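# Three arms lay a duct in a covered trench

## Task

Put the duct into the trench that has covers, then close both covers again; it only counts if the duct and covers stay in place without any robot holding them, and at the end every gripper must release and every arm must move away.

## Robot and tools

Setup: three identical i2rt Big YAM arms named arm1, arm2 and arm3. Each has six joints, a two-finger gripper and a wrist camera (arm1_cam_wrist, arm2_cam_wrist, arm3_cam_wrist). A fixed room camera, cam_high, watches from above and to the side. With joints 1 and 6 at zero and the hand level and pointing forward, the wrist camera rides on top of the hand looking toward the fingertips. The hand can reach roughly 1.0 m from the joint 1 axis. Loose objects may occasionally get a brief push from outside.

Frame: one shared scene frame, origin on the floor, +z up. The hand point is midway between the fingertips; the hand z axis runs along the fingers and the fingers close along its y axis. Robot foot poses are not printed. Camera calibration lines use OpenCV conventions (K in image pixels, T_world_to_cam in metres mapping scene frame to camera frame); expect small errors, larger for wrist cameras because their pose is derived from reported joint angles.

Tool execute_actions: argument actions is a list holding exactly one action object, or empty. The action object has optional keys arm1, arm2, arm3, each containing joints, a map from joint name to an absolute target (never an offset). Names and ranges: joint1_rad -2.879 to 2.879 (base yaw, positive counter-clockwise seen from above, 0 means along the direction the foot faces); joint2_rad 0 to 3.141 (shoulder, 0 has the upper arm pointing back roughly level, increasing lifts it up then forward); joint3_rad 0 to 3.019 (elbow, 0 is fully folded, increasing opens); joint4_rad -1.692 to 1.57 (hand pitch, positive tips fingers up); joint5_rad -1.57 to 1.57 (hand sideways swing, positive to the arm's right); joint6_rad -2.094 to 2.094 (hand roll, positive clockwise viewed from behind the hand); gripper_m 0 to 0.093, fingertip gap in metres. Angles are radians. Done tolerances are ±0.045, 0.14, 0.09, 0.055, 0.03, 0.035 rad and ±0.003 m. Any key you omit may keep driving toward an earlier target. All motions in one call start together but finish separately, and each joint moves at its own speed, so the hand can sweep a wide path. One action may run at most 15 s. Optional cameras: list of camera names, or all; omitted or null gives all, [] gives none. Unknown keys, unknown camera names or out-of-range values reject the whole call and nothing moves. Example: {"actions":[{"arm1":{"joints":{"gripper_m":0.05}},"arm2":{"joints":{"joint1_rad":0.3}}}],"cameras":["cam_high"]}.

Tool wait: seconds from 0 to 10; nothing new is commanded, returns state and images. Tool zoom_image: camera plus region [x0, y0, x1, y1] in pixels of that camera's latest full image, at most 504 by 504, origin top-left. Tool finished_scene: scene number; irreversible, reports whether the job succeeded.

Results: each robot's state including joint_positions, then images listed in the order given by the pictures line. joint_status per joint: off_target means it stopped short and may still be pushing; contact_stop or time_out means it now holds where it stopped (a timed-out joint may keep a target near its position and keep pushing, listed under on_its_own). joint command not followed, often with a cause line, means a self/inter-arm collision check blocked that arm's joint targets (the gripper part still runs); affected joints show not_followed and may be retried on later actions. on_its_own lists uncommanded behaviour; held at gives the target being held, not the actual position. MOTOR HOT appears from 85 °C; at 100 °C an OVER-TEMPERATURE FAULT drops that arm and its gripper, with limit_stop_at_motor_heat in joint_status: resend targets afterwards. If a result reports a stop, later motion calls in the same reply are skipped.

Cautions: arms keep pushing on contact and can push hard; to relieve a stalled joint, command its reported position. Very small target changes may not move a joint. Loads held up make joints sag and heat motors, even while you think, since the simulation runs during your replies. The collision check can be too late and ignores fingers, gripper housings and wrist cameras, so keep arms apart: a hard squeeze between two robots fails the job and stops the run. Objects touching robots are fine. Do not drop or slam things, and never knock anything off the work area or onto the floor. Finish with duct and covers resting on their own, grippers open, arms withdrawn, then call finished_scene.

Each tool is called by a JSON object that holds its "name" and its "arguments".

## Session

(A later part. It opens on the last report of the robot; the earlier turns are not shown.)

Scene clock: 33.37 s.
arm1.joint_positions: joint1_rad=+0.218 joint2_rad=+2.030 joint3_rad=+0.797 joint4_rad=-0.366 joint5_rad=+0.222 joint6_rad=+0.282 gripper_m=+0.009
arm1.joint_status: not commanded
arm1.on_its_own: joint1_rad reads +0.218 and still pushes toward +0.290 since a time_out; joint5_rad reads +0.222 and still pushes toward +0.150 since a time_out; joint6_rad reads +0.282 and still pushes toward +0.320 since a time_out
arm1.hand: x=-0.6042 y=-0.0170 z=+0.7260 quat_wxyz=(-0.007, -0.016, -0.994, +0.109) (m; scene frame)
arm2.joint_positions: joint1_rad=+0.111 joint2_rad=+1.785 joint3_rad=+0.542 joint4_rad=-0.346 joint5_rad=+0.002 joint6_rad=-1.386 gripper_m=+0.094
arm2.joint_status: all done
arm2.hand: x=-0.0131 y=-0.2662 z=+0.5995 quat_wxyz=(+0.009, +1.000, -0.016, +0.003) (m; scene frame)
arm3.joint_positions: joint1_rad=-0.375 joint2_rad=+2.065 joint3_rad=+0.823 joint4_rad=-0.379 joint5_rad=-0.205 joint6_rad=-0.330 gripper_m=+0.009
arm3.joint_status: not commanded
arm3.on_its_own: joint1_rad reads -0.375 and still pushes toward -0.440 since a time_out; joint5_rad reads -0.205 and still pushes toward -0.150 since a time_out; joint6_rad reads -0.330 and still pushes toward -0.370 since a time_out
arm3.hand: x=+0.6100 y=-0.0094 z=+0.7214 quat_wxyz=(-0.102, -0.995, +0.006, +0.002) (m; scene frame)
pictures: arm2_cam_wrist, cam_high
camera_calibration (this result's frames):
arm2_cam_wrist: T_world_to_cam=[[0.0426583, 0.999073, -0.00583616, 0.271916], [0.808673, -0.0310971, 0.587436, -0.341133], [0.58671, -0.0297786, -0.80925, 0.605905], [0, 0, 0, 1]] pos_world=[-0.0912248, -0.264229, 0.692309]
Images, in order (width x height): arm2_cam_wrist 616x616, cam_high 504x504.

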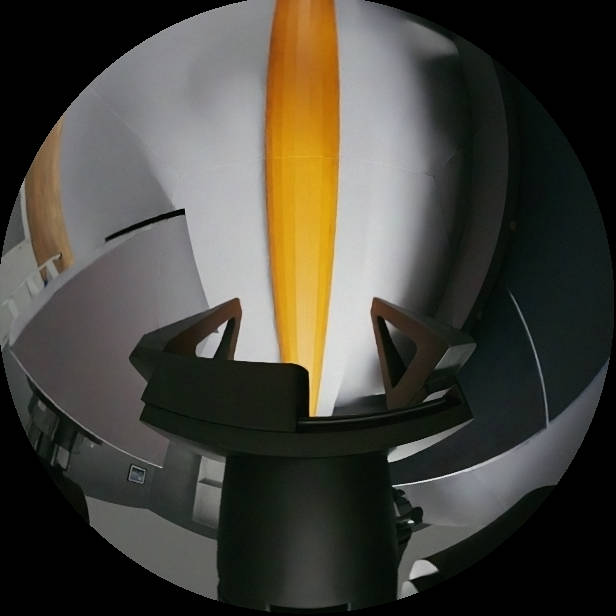

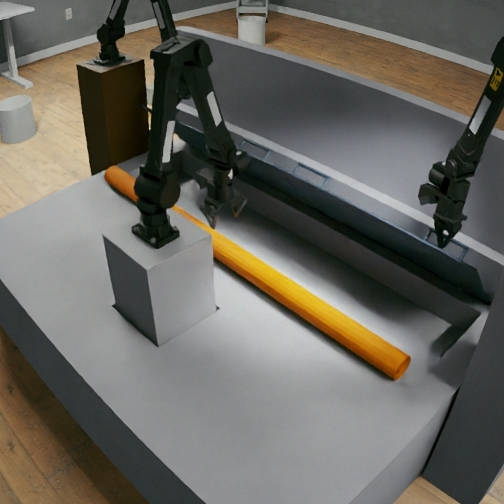

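{"name": "execute_actions", "arguments": {"actions": [{"arm2":{"joints":{"joint2_rad":2.015,"joint4_rad":-0.083}}}], "cameras": ["arm2_cam_wrist"]}}

{"name": "execute_actions", "arguments": {"actions": [{"arm2":{"joints":{"joint2_rad":2.247,"joint3_rad":0.612,"joint4_rad":0.086}}}], "cameras": ["arm2_cam_wrist","cam_high"]}}

Scene clock: 35.00 s.
arm1.joint_positions: joint1_rad=+0.218 joint2_rad=+2.030 joint3_rad=+0.797 joint4_rad=-0.366 joint5_rad=+0.222 joint6_rad=+0.282 gripper_m=+0.009
arm1.joint_status: not commanded
arm1.on_its_own: joint1_rad reads +0.218 and still pushes toward +0.290 since a time_out; joint5_rad reads +0.222 and still pushes toward +0.150 since a time_out; joint6_rad reads +0.282 and still pushes toward +0.320 since a time_out
arm1.hand: x=-0.6042 y=-0.0170 z=+0.7260 quat_wxyz=(-0.007, -0.016, -0.994, +0.109) (m; scene frame)
arm2.joint_positions: joint1_rad=+0.111 joint2_rad=+2.029 joint3_rad=+0.550 joint4_rad=-0.093 joint5_rad=+0.002 joint6_rad=-1.386 gripper_m=+0.094
arm2.joint_status: all done
arm2.hand: x=-0.0128 y=-0.2680 z=+0.5348 quat_wxyz=(+0.000, +1.000, -0.016, +0.001) (m; scene frame)
arm3.joint_positions: joint1_rad=-0.375 joint2_rad=+2.065 joint3_rad=+0.823 joint4_rad=-0.379 joint5_rad=-0.205 joint6_rad=-0.330 gripper_m=+0.009
arm3.joint_status: not commanded
arm3.on_its_own: joint1_rad reads -0.375 and still pushes toward -0.440 since a time_out; joint5_rad reads -0.205 and still pushes toward -0.150 since a time_out; joint6_rad reads -0.330 and still pushes toward -0.370 since a time_out
arm3.hand: x=+0.6100 y=-0.0094 z=+0.7214 quat_wxyz=(-0.102, -0.995, +0.006, +0.002) (m; scene frame)
pictures: arm2_cam_wrist
camera_calibration (this result's frames):
arm2_cam_wrist: T_world_to_cam=[[0.0426651, 0.999029, 0.0110003, 0.264361], [0.810213, -0.0410395, 0.584697, -0.304605], [0.584581, -0.0160336, -0.811177, 0.558023], [0, 0, 0, 1]] pos_world=[-0.090694, -0.267658, 0.627849]
Images, in order (width x height): arm2_cam_wrist 616x616.

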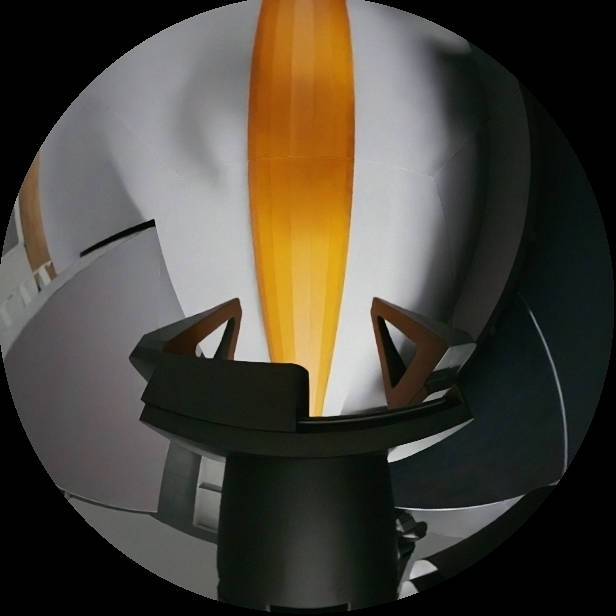

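Scene clock: 36.63 s.
arm1.joint_positions: joint1_rad=+0.218 joint2_rad=+2.030 joint3_rad=+0.797 joint4_rad=-0.366 joint5_rad=+0.222 joint6_rad=+0.282 gripper_m=+0.009
arm1.joint_status: not commanded
arm1.on_its_own: joint1_rad reads +0.218 and still pushes toward +0.290 since a time_out; joint5_rad reads +0.222 and still pushes toward +0.150 since a time_out; joint6_rad reads +0.282 and still pushes toward +0.320 since a time_out
arm1.hand: x=-0.6042 y=-0.0170 z=+0.7260 quat_wxyz=(-0.007, -0.016, -0.994, +0.109) (m; scene frame)
arm2.joint_positions: joint1_rad=+0.116 joint2_rad=+2.259 joint3_rad=+0.612 joint4_rad=+0.082 joint5_rad=-0.002 joint6_rad=-1.385 gripper_m=+0.094
arm2.joint_status: all done
arm2.hand: x=-0.0153 y=-0.2664 z=+0.4739 quat_wxyz=(-0.003, +1.000, -0.013, -0.002) (m; scene frame)
arm3.joint_positions: joint1_rad=-0.375 joint2_rad=+2.065 joint3_rad=+0.823 joint4_rad=-0.379 joint5_rad=-0.205 joint6_rad=-0.330 gripper_m=+0.009
arm3.joint_status: not commanded
arm3.on_its_own: joint1_rad reads -0.375 and still pushes toward -0.440 since a time_out; joint5_rad reads -0.205 and still pushes toward -0.150 since a time_out; joint6_rad reads -0.330 and still pushes toward -0.370 since a time_out
arm3.hand: x=+0.6100 y=-0.0094 z=+0.7214 quat_wxyz=(-0.102, -0.995, +0.006, +0.002) (m; scene frame)
pictures: arm2_cam_wrist, cam_high
camera_calibration (this result's frames):
arm2_cam_wrist: T_world_to_cam=[[0.0381564, 0.999136, 0.0164659, 0.26092], [0.813621, -0.0406298, 0.579974, -0.264538], [0.580142, -0.00873271, -0.814469, 0.513562], [0, 0, 0, 1]] pos_world=[-0.0926609, -0.266958, 0.567409]
Images, in order (width x height): arm2_cam_wrist 616x616, cam_high 504x504.

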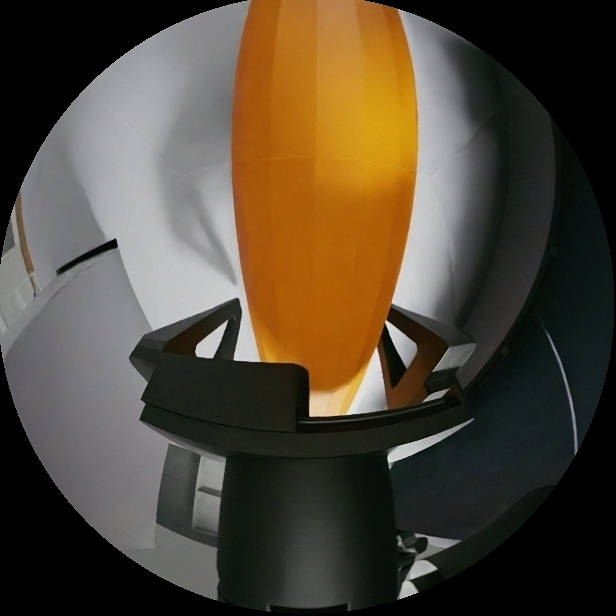

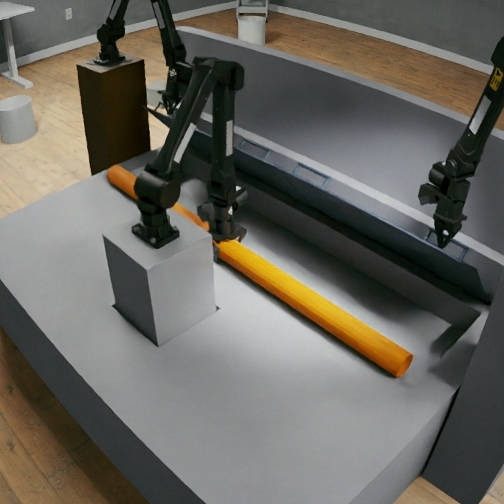

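{"name": "execute_actions", "arguments": {"actions": [{"arm2":{"joints":{"gripper_m":0.0}},"arm1":{"joints":{"joint1_rad":0.41,"joint2_rad":1.97,"joint3_rad":0.86,"joint4_rad":-0.43,"joint5_rad":0.22,"joint6_rad":0.42}},"arm3":{"joints":{"joint1_rad":-0.55,"joint2_rad":2.0,"joint3_rad":0.92,"joint4_rad":-0.45,"joint5_rad":-0.22,"joint6_rad":-0.47}}}], "cameras": ["arm1_cam_wrist","arm3_cam_wrist"]}}

{"name": "execute_actions", "arguments": {"actions": [{"arm2":{"joints":{"joint2_rad":2.05,"joint3_rad":0.57,"joint4_rad":-0.03}}}], "cameras": ["arm2_cam_wrist","cam_high"]}}

Scene clock: 39.83 s.
arm1.joint_positions: joint1_rad=+0.317 joint2_rad=+2.004 joint3_rad=+0.820 joint4_rad=-0.445 joint5_rad=+0.296 joint6_rad=+0.385 gripper_m=+0.009
arm1.joint_status: joint1_rad time_out (moved +0.100 of +0.192); joint5_rad time_out (moved +0.075 of -0.002); the others done
arm1.on_its_own: joint1_rad reads +0.317 and still pushes toward +0.410 since a time_out; joint5_rad reads +0.296 and still pushes toward +0.221 since a time_out
arm1.hand: x=-0.6044 y=+0.0087 z=+0.7422 quat_wxyz=(-0.018, -0.015, -0.989, +0.146) (m; scene frame)
arm2.joint_positions: joint1_rad=+0.116 joint2_rad=+2.257 joint3_rad=+0.616 joint4_rad=+0.087 joint5_rad=-0.001 joint6_rad=-1.385 gripper_m=+0.074
arm2.joint_status: gripper_m off_target (ended at +0.074, target +0.000)
arm2.hand: x=-0.0158 y=-0.2618 z=+0.4742 quat_wxyz=(-0.008, +1.000, -0.014, -0.002) (m; scene frame)
arm3.joint_positions: joint1_rad=-0.461 joint2_rad=+2.051 joint3_rad=+0.860 joint4_rad=-0.473 joint5_rad=-0.279 joint6_rad=-0.425 gripper_m=+0.009
arm3.joint_status: joint1_rad time_out (moved -0.086 of -0.175); joint5_rad time_out (moved -0.075 of -0.015); joint6_rad time_out (moved -0.094 of -0.140); the others done
arm3.on_its_own: joint1_rad reads -0.461 and still pushes toward -0.550 since a time_out; joint5_rad reads -0.279 and still pushes toward -0.220 since a time_out; joint6_rad reads -0.425 and still pushes toward -0.470 since a time_out
arm3.hand: x=+0.6098 y=+0.0117 z=+0.7354 quat_wxyz=(-0.143, -0.990, +0.005, +0.007) (m; scene frame)
pictures: arm1_cam_wrist, arm3_cam_wrist
camera_calibration (this result's frames):
arm1_cam_wrist: T_world_to_cam=[[-0.0310621, -0.956516, 0.29002, -0.224941], [-0.834514, 0.184516, 0.519173, -0.88373], [-0.550111, -0.225899, -0.803957, 0.389523], [0, 0, 0, 1]] pos_world=[-0.530191, 0.0358956, 0.837206]
arm3_cam_wrist: T_world_to_cam=[[0.0100396, 0.95981, -0.280472, 0.187091], [0.830416, 0.148251, 0.537058, -0.890304], [0.557054, -0.2383, -0.795552, 0.372788], [0, 0, 0, 1]] pos_world=[0.52978, 0.0412523, 0.827191]
Images, in order (width x height): arm1_cam_wrist 616x616, arm3_cam_wrist 616x616.

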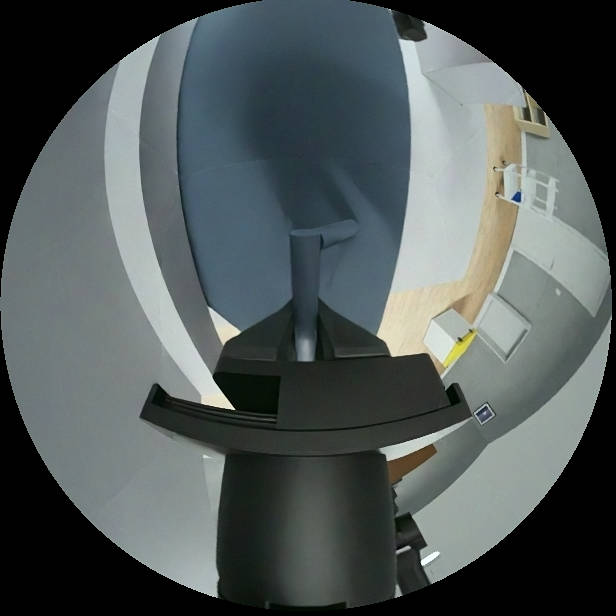

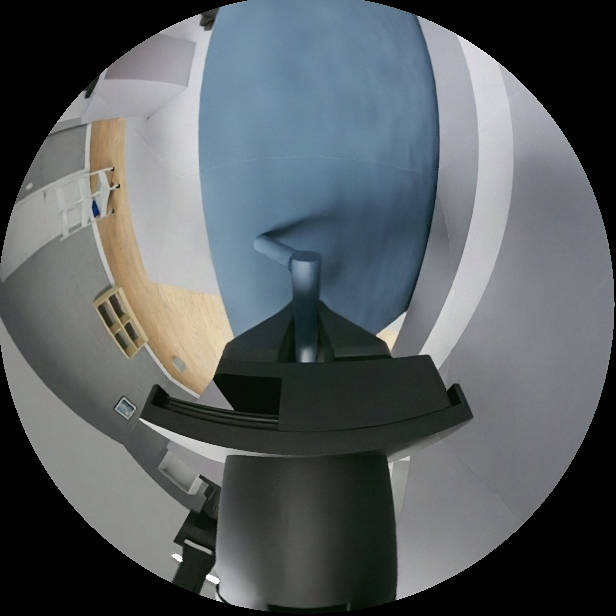

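not run: a stop came earlier in this reply.

{"name": "execute_actions", "arguments": {"actions": [{"arm2":{"joints":{"joint2_rad":2.05,"joint3_rad":0.57,"joint4_rad":-0.03}}}], "cameras": ["arm2_cam_wrist","cam_high"]}}

Scene clock: 42.50 s.
arm1.joint_positions: joint1_rad=+0.317 joint2_rad=+2.004 joint3_rad=+0.820 joint4_rad=-0.445 joint5_rad=+0.296 joint6_rad=+0.385 gripper_m=+0.009
arm1.joint_status: not commanded
arm1.on_its_own: joint1_rad reads +0.317 and still pushes toward +0.410 since a time_out; joint5_rad reads +0.296 and still pushes toward +0.221 since a time_out
arm1.hand: x=-0.6044 y=+0.0087 z=+0.7422 quat_wxyz=(-0.018, -0.015, -0.989, +0.146) (m; scene frame)
arm2.joint_positions: joint1_rad=+0.116 joint2_rad=+2.101 joint3_rad=+0.571 joint4_rad=-0.032 joint5_rad=-0.001 joint6_rad=-1.387 gripper_m=+0.074
arm2.joint_status: all done
arm2.hand: x=-0.0154 y=-0.2637 z=+0.5161 quat_wxyz=(-0.004, +1.000, -0.012, -0.001) (m; scene frame)
arm3.joint_positions: joint1_rad=-0.461 joint2_rad=+2.051 joint3_rad=+0.860 joint4_rad=-0.473 joint5_rad=-0.279 joint6_rad=-0.425 gripper_m=+0.009
arm3.joint_status: not commanded
arm3.on_its_own: joint1_rad reads -0.461 and still pushes toward -0.550 since a time_out; joint5_rad reads -0.279 and still pushes toward -0.220 since a time_out; joint6_rad reads -0.425 and still pushes toward -0.470 since a time_out
arm3.hand: x=+0.6098 y=+0.0117 z=+0.7354 quat_wxyz=(-0.143, -0.990, +0.005, +0.007) (m; scene frame)
pictures: arm2_cam_wrist, cam_high
camera_calibration (this result's frames):
arm2_cam_wrist: T_world_to_cam=[[0.0362441, 0.99914, 0.0201354, 0.255616], [0.813131, -0.0411977, 0.580621, -0.289267], [0.580951, -0.00467139, -0.813925, 0.548865], [0, 0, 0, 1]] pos_world=[-0.0929161, -0.26475, 0.609542]
Images, in order (width x height): arm2_cam_wrist 616x616, cam_high 504x504.

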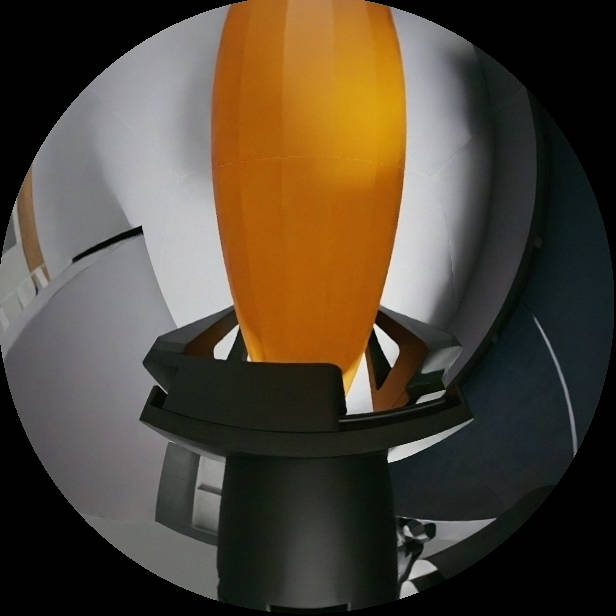

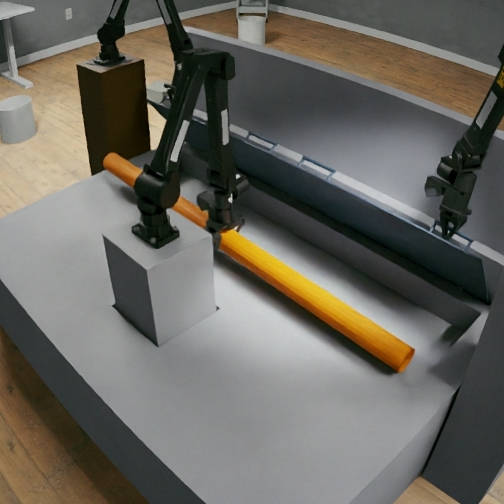

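{"name": "zoom_image", "arguments": {"camera": "cam_high", "region": [340,240,504,400]}}

{"name": "zoom_image", "arguments": {"camera": "cam_high", "region": [90,110,250,230]}}

Region (340, 240, 504, 400) of cam_high's 504x504 image, scaled by 3.073, with more detail than that image has; it fills the top 492 rows of this view, and the rest is white.

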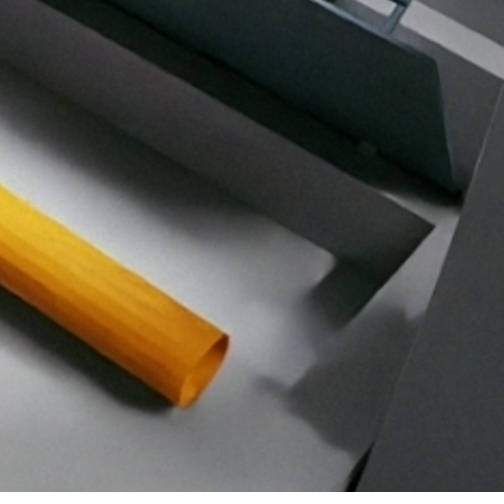

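Region (90, 110, 250, 230) of cam_high's 504x504 image, scaled by 3.150, with more detail than that image has; it fills the top 378 rows of this view, and the rest is white.

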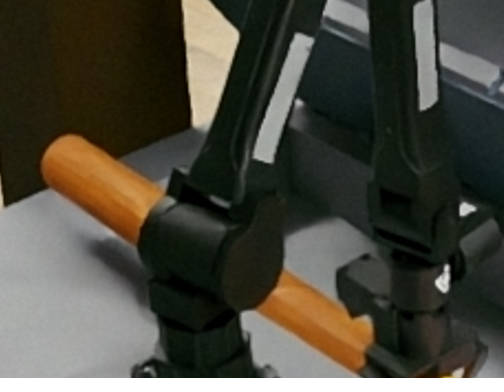

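{"name": "execute_actions", "arguments": {"actions": [{"arm2":{"joints":{"joint1_rad":0.07,"joint2_rad":2.08,"joint3_rad":0.69,"joint4_rad":0.07,"joint6_rad":-1.45}}}], "cameras": []}}

{"name": "execute_actions", "arguments": {"actions": [{"arm2":{"joints":{"joint1_rad":0.03,"joint2_rad":2.15,"joint3_rad":0.84,"joint4_rad":0.19,"joint6_rad":-1.50}}}]}}

Scene clock: 44.80 s.
arm1.joint_positions: joint1_rad=+0.317 joint2_rad=+2.004 joint3_rad=+0.820 joint4_rad=-0.445 joint5_rad=+0.296 joint6_rad=+0.385 gripper_m=+0.009
arm1.joint_status: not commanded
arm1.on_its_own: joint1_rad reads +0.317 and still pushes toward +0.410 since a time_out; joint5_rad reads +0.296 and still pushes toward +0.221 since a time_out
arm1.hand: x=-0.6044 y=+0.0087 z=+0.7422 quat_wxyz=(-0.018, -0.015, -0.989, +0.146) (m; scene frame)
arm2.joint_positions: joint1_rad=+0.080 joint2_rad=+2.146 joint3_rad=+0.683 joint4_rad=+0.060 joint5_rad=-0.001 joint6_rad=-1.440 gripper_m=+0.074
arm2.joint_status: all done
arm2.hand: x=-0.0146 y=-0.1858 z=+0.5098 quat_wxyz=(-0.083, +0.996, -0.004, -0.011) (m; scene frame)
arm3.joint_positions: joint1_rad=-0.461 joint2_rad=+2.051 joint3_rad=+0.860 joint4_rad=-0.473 joint5_rad=-0.279 joint6_rad=-0.425 gripper_m=+0.009
arm3.joint_status: not commanded
arm3.on_its_own: joint1_rad reads -0.461 and still pushes toward -0.550 since a time_out; joint5_rad reads -0.279 and still pushes toward -0.220 since a time_out; joint6_rad reads -0.425 and still pushes toward -0.470 since a time_out
arm3.hand: x=+0.6098 y=+0.0117 z=+0.7354 quat_wxyz=(-0.143, -0.990, +0.005, +0.007) (m; scene frame)
pictures: none
No camera images: the call's "cameras" was empty. Leave "cameras" out to get every camera's image.

Scene clock: 46.10 s.
arm1.joint_positions: joint1_rad=+0.317 joint2_rad=+2.004 joint3_rad=+0.820 joint4_rad=-0.445 joint5_rad=+0.296 joint6_rad=+0.385 gripper_m=+0.009
arm1.joint_status: not commanded
arm1.on_its_own: joint1_rad reads +0.317 and still pushes toward +0.410 since a time_out; joint5_rad reads +0.296 and still pushes toward +0.221 since a time_out
arm1.hand: x=-0.6044 y=+0.0087 z=+0.7422 quat_wxyz=(-0.018, -0.015, -0.989, +0.146) (m; scene frame)
arm2.joint_positions: joint1_rad=+0.037 joint2_rad=+2.235 joint3_rad=+0.819 joint4_rad=+0.164 joint5_rad=-0.001 joint6_rad=-1.489 gripper_m=+0.074
arm2.joint_status: all done
arm2.hand: x=-0.0052 y=-0.1067 z=+0.4968 quat_wxyz=(-0.158, +0.987, -0.001, -0.014) (m; scene frame)
arm3.joint_positions: joint1_rad=-0.461 joint2_rad=+2.051 joint3_rad=+0.860 joint4_rad=-0.473 joint5_rad=-0.279 joint6_rad=-0.425 gripper_m=+0.009
arm3.joint_status: not commanded
arm3.on_its_own: joint1_rad reads -0.461 and still pushes toward -0.550 since a time_out; joint5_rad reads -0.279 and still pushes toward -0.220 since a time_out; joint6_rad reads -0.425 and still pushes toward -0.470 since a time_out
arm3.hand: x=+0.6098 y=+0.0117 z=+0.7354 quat_wxyz=(-0.143, -0.990, +0.005, +0.007) (m; scene frame)
pictures: arm1_cam_wrist, arm2_cam_wrist, arm3_cam_wrist, cam_high
camera_calibration (this result's frames):
arm1_cam_wrist: T_world_to_cam=[[-0.0310621, -0.956516, 0.29002, -0.224941], [-0.834514, 0.184516, 0.519173, -0.88373], [-0.550111, -0.225899, -0.803957, 0.389523], [0, 0, 0, 1]] pos_world=[-0.530191, 0.0358956, 0.837206]
arm2_cam_wrist: T_world_to_cam=[[0.0176231, 0.946319, 0.322755, -0.0573807], [0.827525, -0.194976, 0.526485, -0.269369], [0.561152, 0.257809, -0.786538, 0.542202], [0, 0, 0, 1]] pos_world=[-0.0803366, -0.138005, 0.586801]
arm3_cam_wrist: T_world_to_cam=[[0.0100396, 0.95981, -0.280472, 0.187091], [0.830416, 0.148251, 0.537058, -0.890304], [0.557054, -0.2383, -0.795552, 0.372788], [0, 0, 0, 1]] pos_world=[0.52978, 0.0412523, 0.827191]
Images, in order (width x height): arm1_cam_wrist 616x616, arm2_cam_wrist 616x616, arm3_cam_wrist 616x616, cam_high 504x504.

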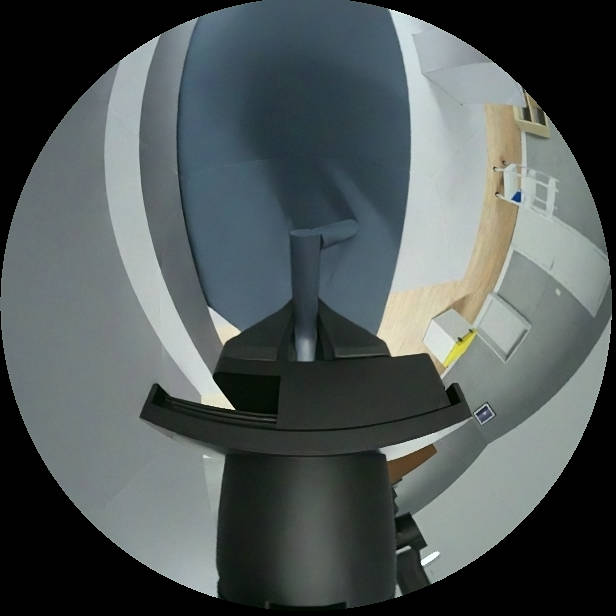

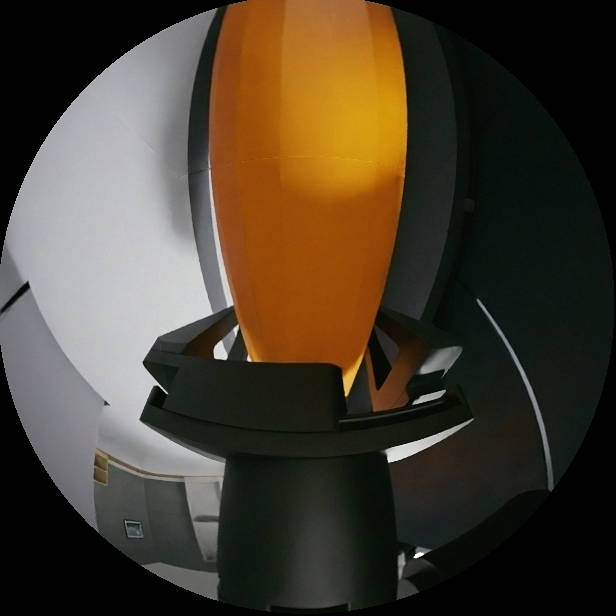

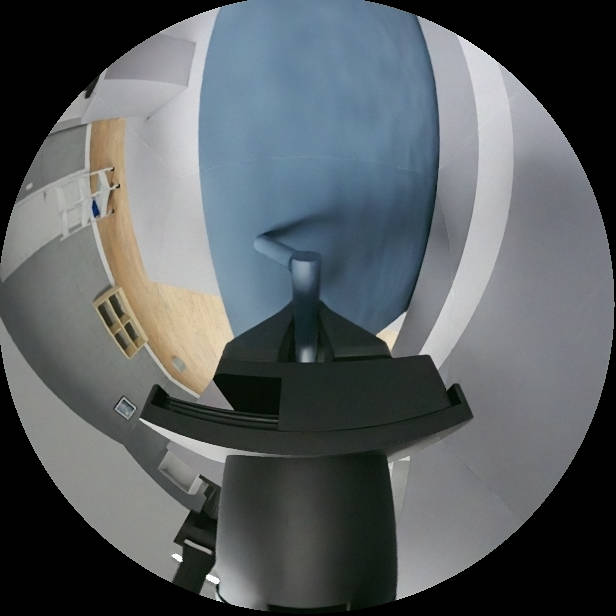

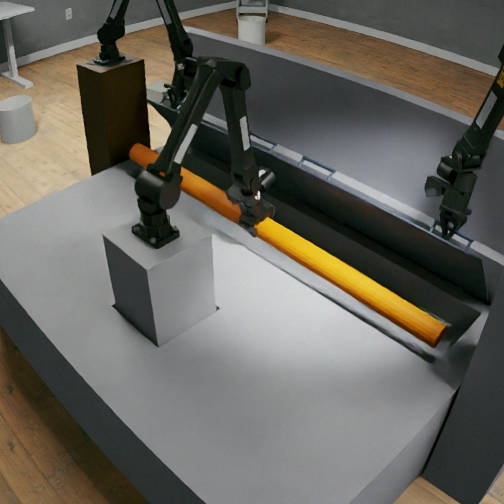

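{"name": "execute_actions", "arguments": {"actions": [{"arm2":{"joints":{"joint2_rad":2.325,"joint3_rad":1.075,"joint4_rad":0.08}}}], "cameras": ["arm2_cam_wrist","cam_high"]}}

Scene clock: 47.63 s.
arm1.joint_positions: joint1_rad=+0.317 joint2_rad=+2.004 joint3_rad=+0.820 joint4_rad=-0.445 joint5_rad=+0.296 joint6_rad=+0.385 gripper_m=+0.009
arm1.joint_status: not commanded
arm1.on_its_own: joint1_rad reads +0.317 and still pushes toward +0.410 since a time_out; joint5_rad reads +0.296 and still pushes toward +0.221 since a time_out
arm1.hand: x=-0.6044 y=+0.0087 z=+0.7422 quat_wxyz=(-0.018, -0.015, -0.989, +0.146) (m; scene frame)
arm2.joint_positions: joint1_rad=+0.037 joint2_rad=+2.429 joint3_rad=+1.030 joint4_rad=+0.069 joint5_rad=-0.002 joint6_rad=-1.491 gripper_m=+0.074
arm2.joint_status: all done
arm2.hand: x=-0.0078 y=-0.0748 z=+0.4321 quat_wxyz=(-0.120, +0.993, +0.000, -0.010) (m; scene frame)
arm3.joint_positions: joint1_rad=-0.461 joint2_rad=+2.051 joint3_rad=+0.860 joint4_rad=-0.473 joint5_rad=-0.279 joint6_rad=-0.425 gripper_m=+0.009
arm3.joint_status: not commanded
arm3.on_its_own: joint1_rad reads -0.461 and still pushes toward -0.550 since a time_out; joint5_rad reads -0.279 and still pushes toward -0.220 since a time_out; joint6_rad reads -0.425 and still pushes toward -0.470 since a time_out
arm3.hand: x=+0.6098 y=+0.0117 z=+0.7354 quat_wxyz=(-0.143, -0.990, +0.005, +0.007) (m; scene frame)
pictures: arm2_cam_wrist, cam_high
camera_calibration (this result's frames):
arm2_cam_wrist: T_world_to_cam=[[0.0143245, 0.968607, 0.248185, -0.0327069], [0.824434, -0.151887, 0.545196, -0.23183], [0.565777, 0.196802, -0.800728, 0.486174], [0, 0, 0, 1]] pos_world=[-0.0834688, -0.0992123, 0.523804]
Images, in order (width x height): arm2_cam_wrist 616x616, cam_high 504x504.

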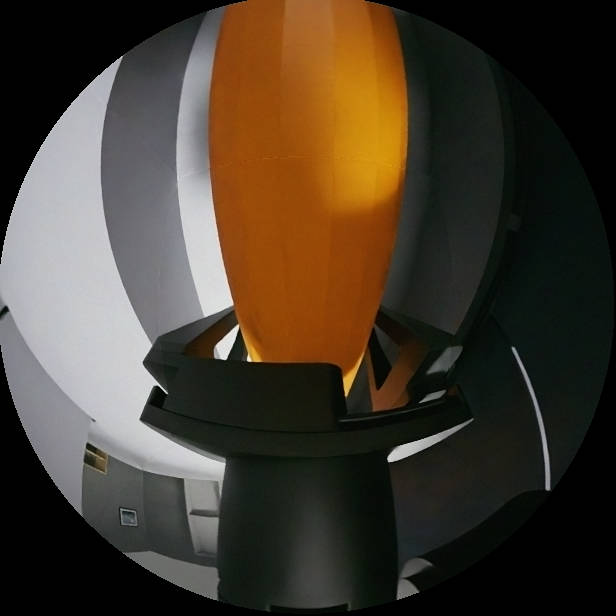

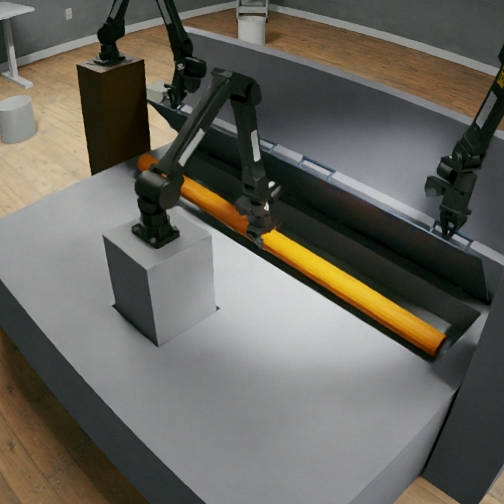

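{"name": "zoom_image", "arguments": {"camera": "cam_high", "region": [110,125,230,215]}}

{"name": "execute_actions", "arguments": {"actions": [{"arm2":{"joints":{"joint2_rad":2.46,"joint3_rad":1.2,"joint4_rad":0.12}}}], "cameras": ["arm2_cam_wrist","cam_high"]}}

Region (110, 125, 230, 215) of cam_high's 504x504 image, scaled by 4.200, with more detail than that image has; it fills the top 378 rows of this view, and the rest is white.

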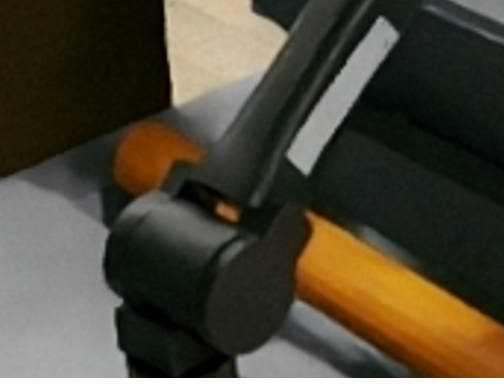

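Scene clock: 49.20 s.
arm1.joint_positions: joint1_rad=+0.317 joint2_rad=+2.004 joint3_rad=+0.820 joint4_rad=-0.445 joint5_rad=+0.296 joint6_rad=+0.385 gripper_m=+0.009
arm1.joint_status: not commanded
arm1.on_its_own: joint1_rad reads +0.317 and still pushes toward +0.410 since a time_out; joint5_rad reads +0.296 and still pushes toward +0.221 since a time_out
arm1.hand: x=-0.6044 y=+0.0087 z=+0.7422 quat_wxyz=(-0.018, -0.015, -0.989, +0.146) (m; scene frame)
arm2.joint_positions: joint1_rad=+0.037 joint2_rad=+2.552 joint3_rad=+1.168 joint4_rad=+0.092 joint5_rad=+0.000 joint6_rad=-1.492 gripper_m=+0.074
arm2.joint_status: all done
arm2.hand: x=-0.0103 y=-0.0388 z=+0.3936 quat_wxyz=(-0.138, +0.990, +0.001, -0.011) (m; scene frame)
arm3.joint_positions: joint1_rad=-0.461 joint2_rad=+2.051 joint3_rad=+0.860 joint4_rad=-0.473 joint5_rad=-0.279 joint6_rad=-0.425 gripper_m=+0.009
arm3.joint_status: not commanded
arm3.on_its_own: joint1_rad reads -0.461 and still pushes toward -0.550 since a time_out; joint5_rad reads -0.279 and still pushes toward -0.220 since a time_out; joint6_rad reads -0.425 and still pushes toward -0.470 since a time_out
arm3.hand: x=+0.6098 y=+0.0117 z=+0.7354 quat_wxyz=(-0.143, -0.990, +0.005, +0.007) (m; scene frame)
pictures: arm2_cam_wrist, cam_high
camera_calibration (this result's frames):
arm2_cam_wrist: T_world_to_cam=[[0.0135782, 0.958533, 0.284659, -0.0728284], [0.824799, -0.171674, 0.538735, -0.201532], [0.565263, 0.227472, -0.792928, 0.447766], [0, 0, 0, 1]] pos_world=[-0.0858935, -0.0666435, 0.48435]
Images, in order (width x height): arm2_cam_wrist 616x616, cam_high 504x504.

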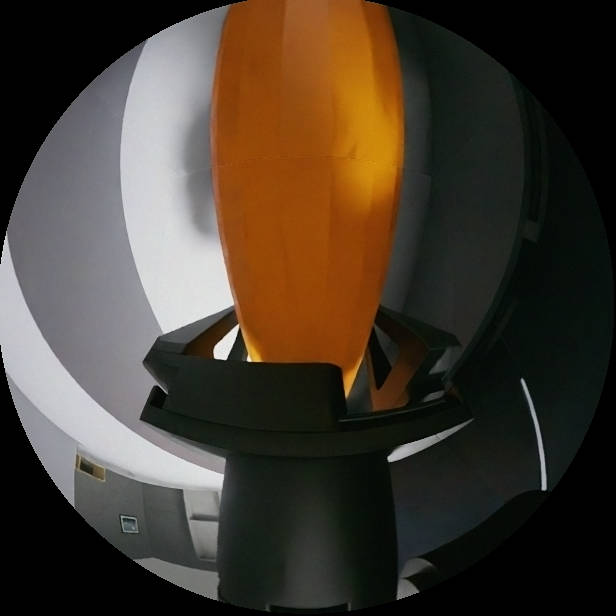

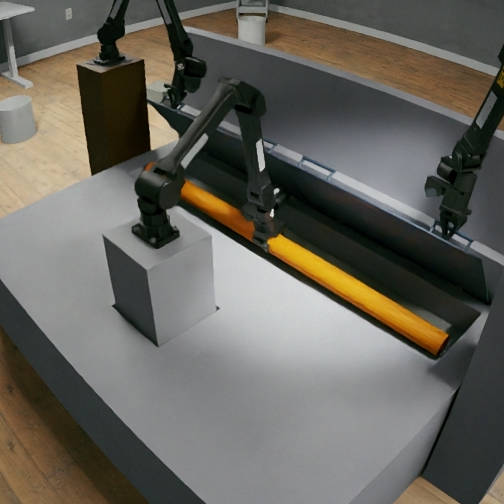

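{"name": "execute_actions", "arguments": {"actions": [{"arm2":{"joints":{"joint2_rad":2.52}}}], "cameras": ["arm2_cam_wrist","cam_high"]}}

{"name": "zoom_image", "arguments": {"camera": "cam_high", "region": [110,125,270,245]}}

Scene clock: 50.47 s.
arm1.joint_positions: joint1_rad=+0.317 joint2_rad=+2.004 joint3_rad=+0.820 joint4_rad=-0.445 joint5_rad=+0.296 joint6_rad=+0.385 gripper_m=+0.009
arm1.joint_status: not commanded
arm1.on_its_own: joint1_rad reads +0.317 and still pushes toward +0.410 since a time_out; joint5_rad reads +0.296 and still pushes toward +0.221 since a time_out
arm1.hand: x=-0.6044 y=+0.0087 z=+0.7422 quat_wxyz=(-0.018, -0.015, -0.989, +0.146) (m; scene frame)
arm2.joint_positions: joint1_rad=+0.037 joint2_rad=+2.611 joint3_rad=+1.168 joint4_rad=+0.093 joint5_rad=+0.002 joint6_rad=-1.512 gripper_m=+0.074
arm2.joint_status: all done
arm2.hand: x=-0.0077 y=-0.0664 z=+0.3653 quat_wxyz=(-0.110, +0.994, +0.010, -0.006) (m; scene frame)
arm3.joint_positions: joint1_rad=-0.461 joint2_rad=+2.051 joint3_rad=+0.860 joint4_rad=-0.473 joint5_rad=-0.279 joint6_rad=-0.425 gripper_m=+0.009
arm3.joint_status: not commanded
arm3.on_its_own: joint1_rad reads -0.461 and still pushes toward -0.550 since a time_out; joint5_rad reads -0.279 and still pushes toward -0.220 since a time_out; joint6_rad reads -0.425 and still pushes toward -0.470 since a time_out
arm3.hand: x=+0.6098 y=+0.0117 z=+0.7354 quat_wxyz=(-0.143, -0.990, +0.005, +0.007) (m; scene frame)
pictures: arm2_cam_wrist, cam_high
camera_calibration (this result's frames):
arm2_cam_wrist: T_world_to_cam=[[-0.00707678, 0.973322, 0.229335, -0.0173044], [0.821368, -0.125151, 0.556499, -0.196541], [0.570355, 0.192306, -0.79857, 0.429939], [0, 0, 0, 1]] pos_world=[-0.0839075, -0.0904345, 0.45668]
Images, in order (width x height): arm2_cam_wrist 616x616, cam_high 504x504.

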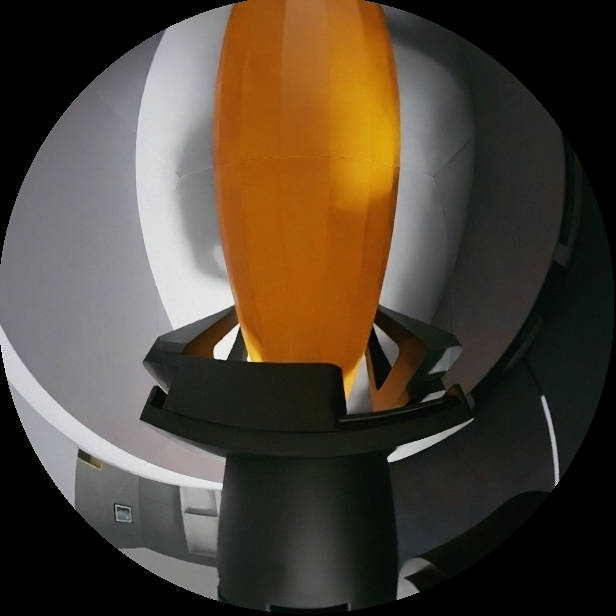

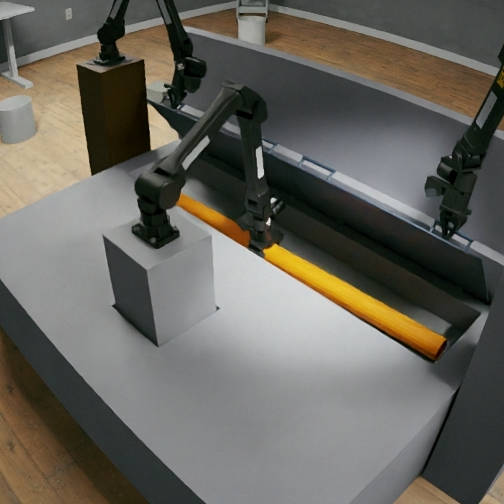

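Region (110, 125, 270, 245) of cam_high's 504x504 image, scaled by 3.150, with more detail than that image has; it fills the top 378 rows of this view, and the rest is white.

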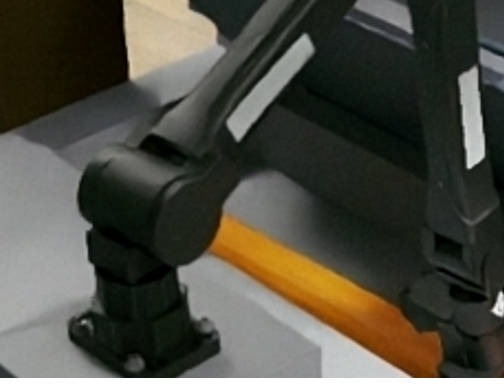

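{"name": "execute_actions", "arguments": {"actions": [{"arm2":{"joints":{"joint2_rad":2.57,"joint3_rad":1.24}}}], "cameras": ["cam_high"]}}

Scene clock: 51.23 s.
arm1.joint_positions: joint1_rad=+0.317 joint2_rad=+2.004 joint3_rad=+0.820 joint4_rad=-0.445 joint5_rad=+0.296 joint6_rad=+0.385 gripper_m=+0.009
arm1.joint_status: not commanded
arm1.on_its_own: joint1_rad reads +0.317 and still pushes toward +0.410 since a time_out; joint5_rad reads +0.296 and still pushes toward +0.221 since a time_out
arm1.hand: x=-0.6044 y=+0.0087 z=+0.7422 quat_wxyz=(-0.018, -0.015, -0.989, +0.146) (m; scene frame)
arm2.joint_positions: joint1_rad=+0.037 joint2_rad=+2.614 joint3_rad=+1.173 joint4_rad=+0.093 joint5_rad=+0.002 joint6_rad=-1.511 gripper_m=+0.074
arm2.joint_status: all done
arm2.hand: x=-0.0079 y=-0.0644 z=+0.3646 quat_wxyz=(-0.111, +0.994, +0.010, -0.007) (m; scene frame)
arm3.joint_positions: joint1_rad=-0.461 joint2_rad=+2.051 joint3_rad=+0.860 joint4_rad=-0.473 joint5_rad=-0.279 joint6_rad=-0.425 gripper_m=+0.009
arm3.joint_status: not commanded
arm3.on_its_own: joint1_rad reads -0.461 and still pushes toward -0.550 since a time_out; joint5_rad reads -0.279 and still pushes toward -0.220 since a time_out; joint6_rad reads -0.425 and still pushes toward -0.470 since a time_out
arm3.hand: x=+0.6098 y=+0.0117 z=+0.7354 quat_wxyz=(-0.143, -0.990, +0.005, +0.007) (m; scene frame)
pictures: cam_high
Images, in order (width x height): cam_high 504x504.

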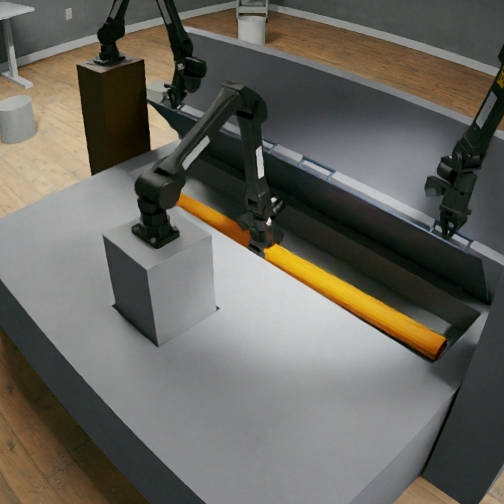

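Down. Release and withdraw.

{"name": "execute_actions", "arguments": {"actions": [{"arm2":{"joints":{"joint2_rad":2.6,"joint3_rad":1.18,"joint4_rad":0.1,"gripper_m":0.093}}}], "cameras": []}}

{"name": "execute_actions", "arguments": {"actions": [{"arm2":{"joints":{"joint2_rad":2.42,"joint3_rad":1.04,"joint4_rad":0.07}}}], "cameras": []}}

{"name": "execute_actions", "arguments": {"actions": [{"arm2":{"joints":{"joint2_rad":2.22,"joint3_rad":0.84,"joint4_rad":0.12}}}], "cameras": []}}

{"name": "execute_actions", "arguments": {"actions": [{"arm2":{"joints":{"joint2_rad":1.78,"joint3_rad":0.5,"joint4_rad":-0.3}}}], "cameras": ["arm2_cam_wrist","cam_high"]}}

Scene clock: 52.33 s.
arm1.joint_positions: joint1_rad=+0.317 joint2_rad=+2.004 joint3_rad=+0.820 joint4_rad=-0.445 joint5_rad=+0.296 joint6_rad=+0.385 gripper_m=+0.009
arm1.joint_status: not commanded
arm1.on_its_own: joint1_rad reads +0.317 and still pushes toward +0.410 since a time_out; joint5_rad reads +0.296 and still pushes toward +0.221 since a time_out
arm1.hand: x=-0.6044 y=+0.0087 z=+0.7422 quat_wxyz=(-0.018, -0.015, -0.989, +0.146) (m; scene frame)
arm2.joint_positions: joint1_rad=+0.037 joint2_rad=+2.614 joint3_rad=+1.174 joint4_rad=+0.091 joint5_rad=+0.002 joint6_rad=-1.508 gripper_m=+0.093
arm2.joint_status: all done
arm2.hand: x=-0.0079 y=-0.0644 z=+0.3648 quat_wxyz=(-0.111, +0.994, +0.008, -0.007) (m; scene frame)
arm3.joint_positions: joint1_rad=-0.461 joint2_rad=+2.051 joint3_rad=+0.860 joint4_rad=-0.473 joint5_rad=-0.279 joint6_rad=-0.425 gripper_m=+0.009
arm3.joint_status: not commanded
arm3.on_its_own: joint1_rad reads -0.461 and still pushes toward -0.550 since a time_out; joint5_rad reads -0.279 and still pushes toward -0.220 since a time_out; joint6_rad reads -0.425 and still pushes toward -0.470 since a time_out
arm3.hand: x=+0.6098 y=+0.0117 z=+0.7354 quat_wxyz=(-0.143, -0.990, +0.005, +0.007) (m; scene frame)
pictures: none
No camera images: the call's "cameras" was empty. Leave "cameras" out to get every camera's image.

Scene clock: 53.33 s.
arm1.joint_positions: joint1_rad=+0.317 joint2_rad=+2.004 joint3_rad=+0.820 joint4_rad=-0.445 joint5_rad=+0.296 joint6_rad=+0.385 gripper_m=+0.009
arm1.joint_status: not commanded
arm1.on_its_own: joint1_rad reads +0.317 and still pushes toward +0.410 since a time_out; joint5_rad reads +0.296 and still pushes toward +0.221 since a time_out
arm1.hand: x=-0.6044 y=+0.0087 z=+0.7422 quat_wxyz=(-0.018, -0.015, -0.989, +0.146) (m; scene frame)
arm2.joint_positions: joint1_rad=+0.037 joint2_rad=+2.415 joint3_rad=+1.043 joint4_rad=+0.074 joint5_rad=+0.002 joint6_rad=-1.508 gripper_m=+0.093
arm2.joint_status: all done
arm2.hand: x=-0.0083 y=-0.0597 z=+0.4410 quat_wxyz=(-0.136, +0.991, +0.008, -0.009) (m; scene frame)
arm3.joint_positions: joint1_rad=-0.461 joint2_rad=+2.051 joint3_rad=+0.860 joint4_rad=-0.473 joint5_rad=-0.279 joint6_rad=-0.425 gripper_m=+0.009
arm3.joint_status: not commanded
arm3.on_its_own: joint1_rad reads -0.461 and still pushes toward -0.550 since a time_out; joint5_rad reads -0.279 and still pushes toward -0.220 since a time_out; joint6_rad reads -0.425 and still pushes toward -0.470 since a time_out
arm3.hand: x=+0.6098 y=+0.0117 z=+0.7354 quat_wxyz=(-0.143, -0.990, +0.005, +0.007) (m; scene frame)
pictures: none
No camera images: the call's "cameras" was empty. Leave "cameras" out to get every camera's image.

Scene clock: 54.23 s.
arm1.joint_positions: joint1_rad=+0.317 joint2_rad=+2.004 joint3_rad=+0.820 joint4_rad=-0.445 joint5_rad=+0.296 joint6_rad=+0.385 gripper_m=+0.009
arm1.joint_status: not commanded
arm1.on_its_own: joint1_rad reads +0.317 and still pushes toward +0.410 since a time_out; joint5_rad reads +0.296 and still pushes toward +0.221 since a time_out
arm1.hand: x=-0.6044 y=+0.0087 z=+0.7422 quat_wxyz=(-0.018, -0.015, -0.989, +0.146) (m; scene frame)
arm2.joint_positions: joint1_rad=+0.037 joint2_rad=+2.218 joint3_rad=+0.846 joint4_rad=+0.110 joint5_rad=+0.002 joint6_rad=-1.508 gripper_m=+0.093
arm2.joint_status: all done
arm2.hand: x=-0.0053 y=-0.0970 z=+0.5038 quat_wxyz=(-0.154, +0.988, +0.008, -0.010) (m; scene frame)
arm3.joint_positions: joint1_rad=-0.461 joint2_rad=+2.051 joint3_rad=+0.860 joint4_rad=-0.473 joint5_rad=-0.279 joint6_rad=-0.425 gripper_m=+0.009
arm3.joint_status: not commanded
arm3.on_its_own: joint1_rad reads -0.461 and still pushes toward -0.550 since a time_out; joint5_rad reads -0.279 and still pushes toward -0.220 since a time_out; joint6_rad reads -0.425 and still pushes toward -0.470 since a time_out
arm3.hand: x=+0.6098 y=+0.0117 z=+0.7354 quat_wxyz=(-0.143, -0.990, +0.005, +0.007) (m; scene frame)
pictures: none
No camera images: the call's "cameras" was empty. Leave "cameras" out to get every camera's image.

Scene clock: 55.40 s.
arm1.joint_positions: joint1_rad=+0.317 joint2_rad=+2.004 joint3_rad=+0.820 joint4_rad=-0.445 joint5_rad=+0.296 joint6_rad=+0.385 gripper_m=+0.009
arm1.joint_status: not commanded
arm1.on_its_own: joint1_rad reads +0.317 and still pushes toward +0.410 since a time_out; joint5_rad reads +0.296 and still pushes toward +0.221 since a time_out
arm1.hand: x=-0.6044 y=+0.0087 z=+0.7422 quat_wxyz=(-0.018, -0.015, -0.989, +0.146) (m; scene frame)
arm2.joint_positions: joint1_rad=+0.037 joint2_rad=+1.782 joint3_rad=+0.504 joint4_rad=-0.291 joint5_rad=+0.002 joint6_rad=-1.507 gripper_m=+0.093
arm2.joint_status: all done
arm2.hand: x=+0.0087 y=-0.2727 z=+0.5957 quat_wxyz=(-0.001, +1.000, +0.008, +0.001) (m; scene frame)
arm3.joint_positions: joint1_rad=-0.461 joint2_rad=+2.051 joint3_rad=+0.860 joint4_rad=-0.473 joint5_rad=-0.279 joint6_rad=-0.425 gripper_m=+0.009
arm3.joint_status: not commanded
arm3.on_its_own: joint1_rad reads -0.461 and still pushes toward -0.550 since a time_out; joint5_rad reads -0.279 and still pushes toward -0.220 since a time_out; joint6_rad reads -0.425 and still pushes toward -0.470 since a time_out
arm3.hand: x=+0.6098 y=+0.0117 z=+0.7354 quat_wxyz=(-0.143, -0.990, +0.005, +0.007) (m; scene frame)
pictures: arm2_cam_wrist, cam_high
camera_calibration (this result's frames):
arm2_cam_wrist: T_world_to_cam=[[-0.00461886, 0.999905, 0.0129901, 0.266876], [0.811387, -0.00384535, 0.584497, -0.34762], [0.584491, 0.0132397, -0.811292, 0.602849], [0, 0, 0, 1]] pos_world=[-0.0690734, -0.276169, 0.688803]
Images, in order (width x height): arm2_cam_wrist 616x616, cam_high 504x504.

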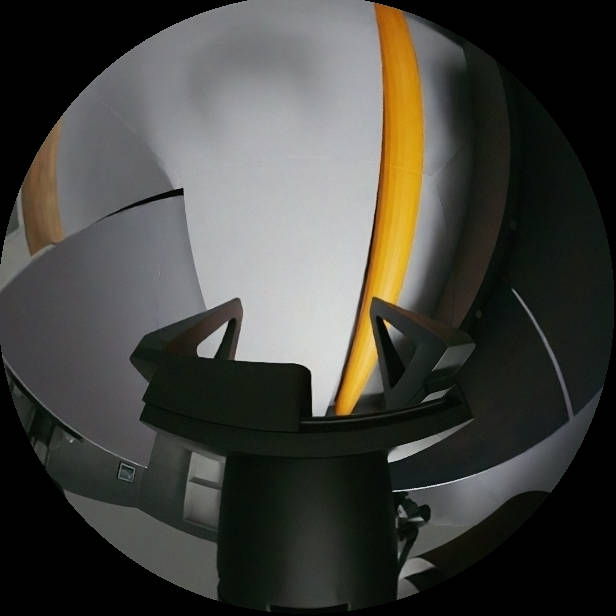

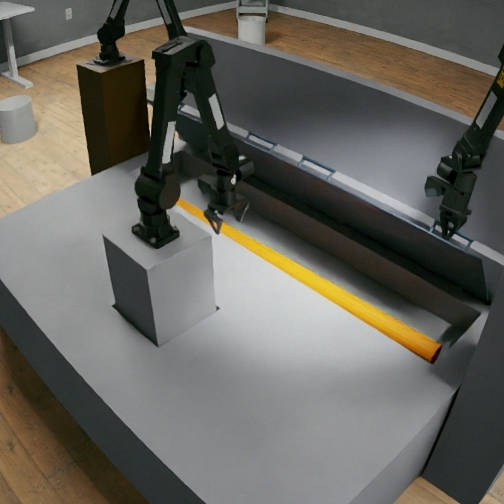

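In the trench. Reverse the covers.

{"name": "execute_actions", "arguments": {"actions": [{"arm2":{"joints":{"joint2_rad":1.1,"joint4_rad":-0.9}},"arm1":{"joints":{"joint1_rad":0.2,"joint2_rad":2.01,"joint3_rad":0.81,"joint4_rad":-0.32,"joint5_rad":0.1,"joint6_rad":0.2}},"arm3":{"joints":{"joint1_rad":-0.35,"joint2_rad":2.03,"joint3_rad":0.84,"joint4_rad":-0.33,"joint5_rad":-0.1,"joint6_rad":-0.27}}}], "cameras": []}}

{"name": "execute_actions", "arguments": {"actions": [{"arm1":{"joints":{"joint1_rad":0.02,"joint2_rad":2.10,"joint3_rad":0.784,"joint4_rad":-0.215,"joint5_rad":0.02,"joint6_rad":0.03}},"arm3":{"joints":{"joint1_rad":-0.19,"joint2_rad":2.115,"joint3_rad":0.799,"joint4_rad":-0.215,"joint5_rad":-0.02,"joint6_rad":-0.11}}}], "cameras": ["arm1_cam_wrist","arm3_cam_wrist"]}}

{"name": "execute_actions", "arguments": {"actions": [{"arm1":{"joints":{"joint1_rad":-0.14,"joint2_rad":2.30,"joint3_rad":0.86,"joint4_rad":-0.082,"joint6_rad":-0.13}},"arm3":{"joints":{"joint1_rad":-0.03,"joint2_rad":2.315,"joint3_rad":0.86,"joint4_rad":-0.071,"joint6_rad":0.055}}}], "cameras": []}}

{"name": "execute_actions", "arguments": {"actions": [{"arm1":{"joints":{"joint1_rad":-0.25,"joint2_rad":2.522,"joint3_rad":0.985,"joint4_rad":0.011,"joint6_rad":-0.22}},"arm3":{"joints":{"joint1_rad":0.075,"joint2_rad":2.537,"joint3_rad":0.98,"joint4_rad":0.028,"joint6_rad":0.145}}}], "cameras": ["arm1_cam_wrist","arm3_cam_wrist","cam_high"]}}

Scene clock: 58.40 s.
arm1.joint_positions: joint1_rad=+0.153 joint2_rad=+2.050 joint3_rad=+0.792 joint4_rad=-0.332 joint5_rad=+0.156 joint6_rad=+0.212 gripper_m=+0.009
arm1.joint_status: joint1_rad time_out (moved -0.165 of -0.117); joint5_rad time_out (moved -0.140 of -0.196); the others done
arm1.on_its_own: joint1_rad reads +0.153 and still pushes toward +0.200 since a time_out; joint5_rad reads +0.156 and still pushes toward +0.100 since a time_out
arm1.hand: x=-0.6043 y=-0.0302 z=+0.7163 quat_wxyz=(+0.002, -0.015, -0.997, +0.076) (m; scene frame)
arm2.joint_positions: joint1_rad=+0.037 joint2_rad=+1.100 joint3_rad=+0.504 joint4_rad=-0.892 joint5_rad=+0.002 joint6_rad=-1.507 gripper_m=+0.093
arm2.joint_status: all done
arm2.hand: x=+0.0112 y=-0.3037 z=+0.7601 quat_wxyz=(-0.041, +0.999, +0.008, -0.002) (m; scene frame)
arm3.joint_positions: joint1_rad=-0.306 joint2_rad=+2.091 joint3_rad=+0.817 joint4_rad=-0.344 joint5_rad=-0.143 joint6_rad=-0.262 gripper_m=+0.009
arm3.joint_status: joint5_rad time_out (moved +0.137 of +0.179); the others done
arm3.on_its_own: joint5_rad reads -0.143 and still pushes toward -0.100 since a time_out
arm3.hand: x=+0.6102 y=-0.0253 z=+0.7094 quat_wxyz=(-0.072, -0.997, +0.004, -0.012) (m; scene frame)
pictures: none
No camera images: the call's "cameras" was empty. Leave "cameras" out to get every camera's image.

not run: a stop came earlier in this reply.

not run: a stop came earlier in this reply.

not run: a stop came earlier in this reply.


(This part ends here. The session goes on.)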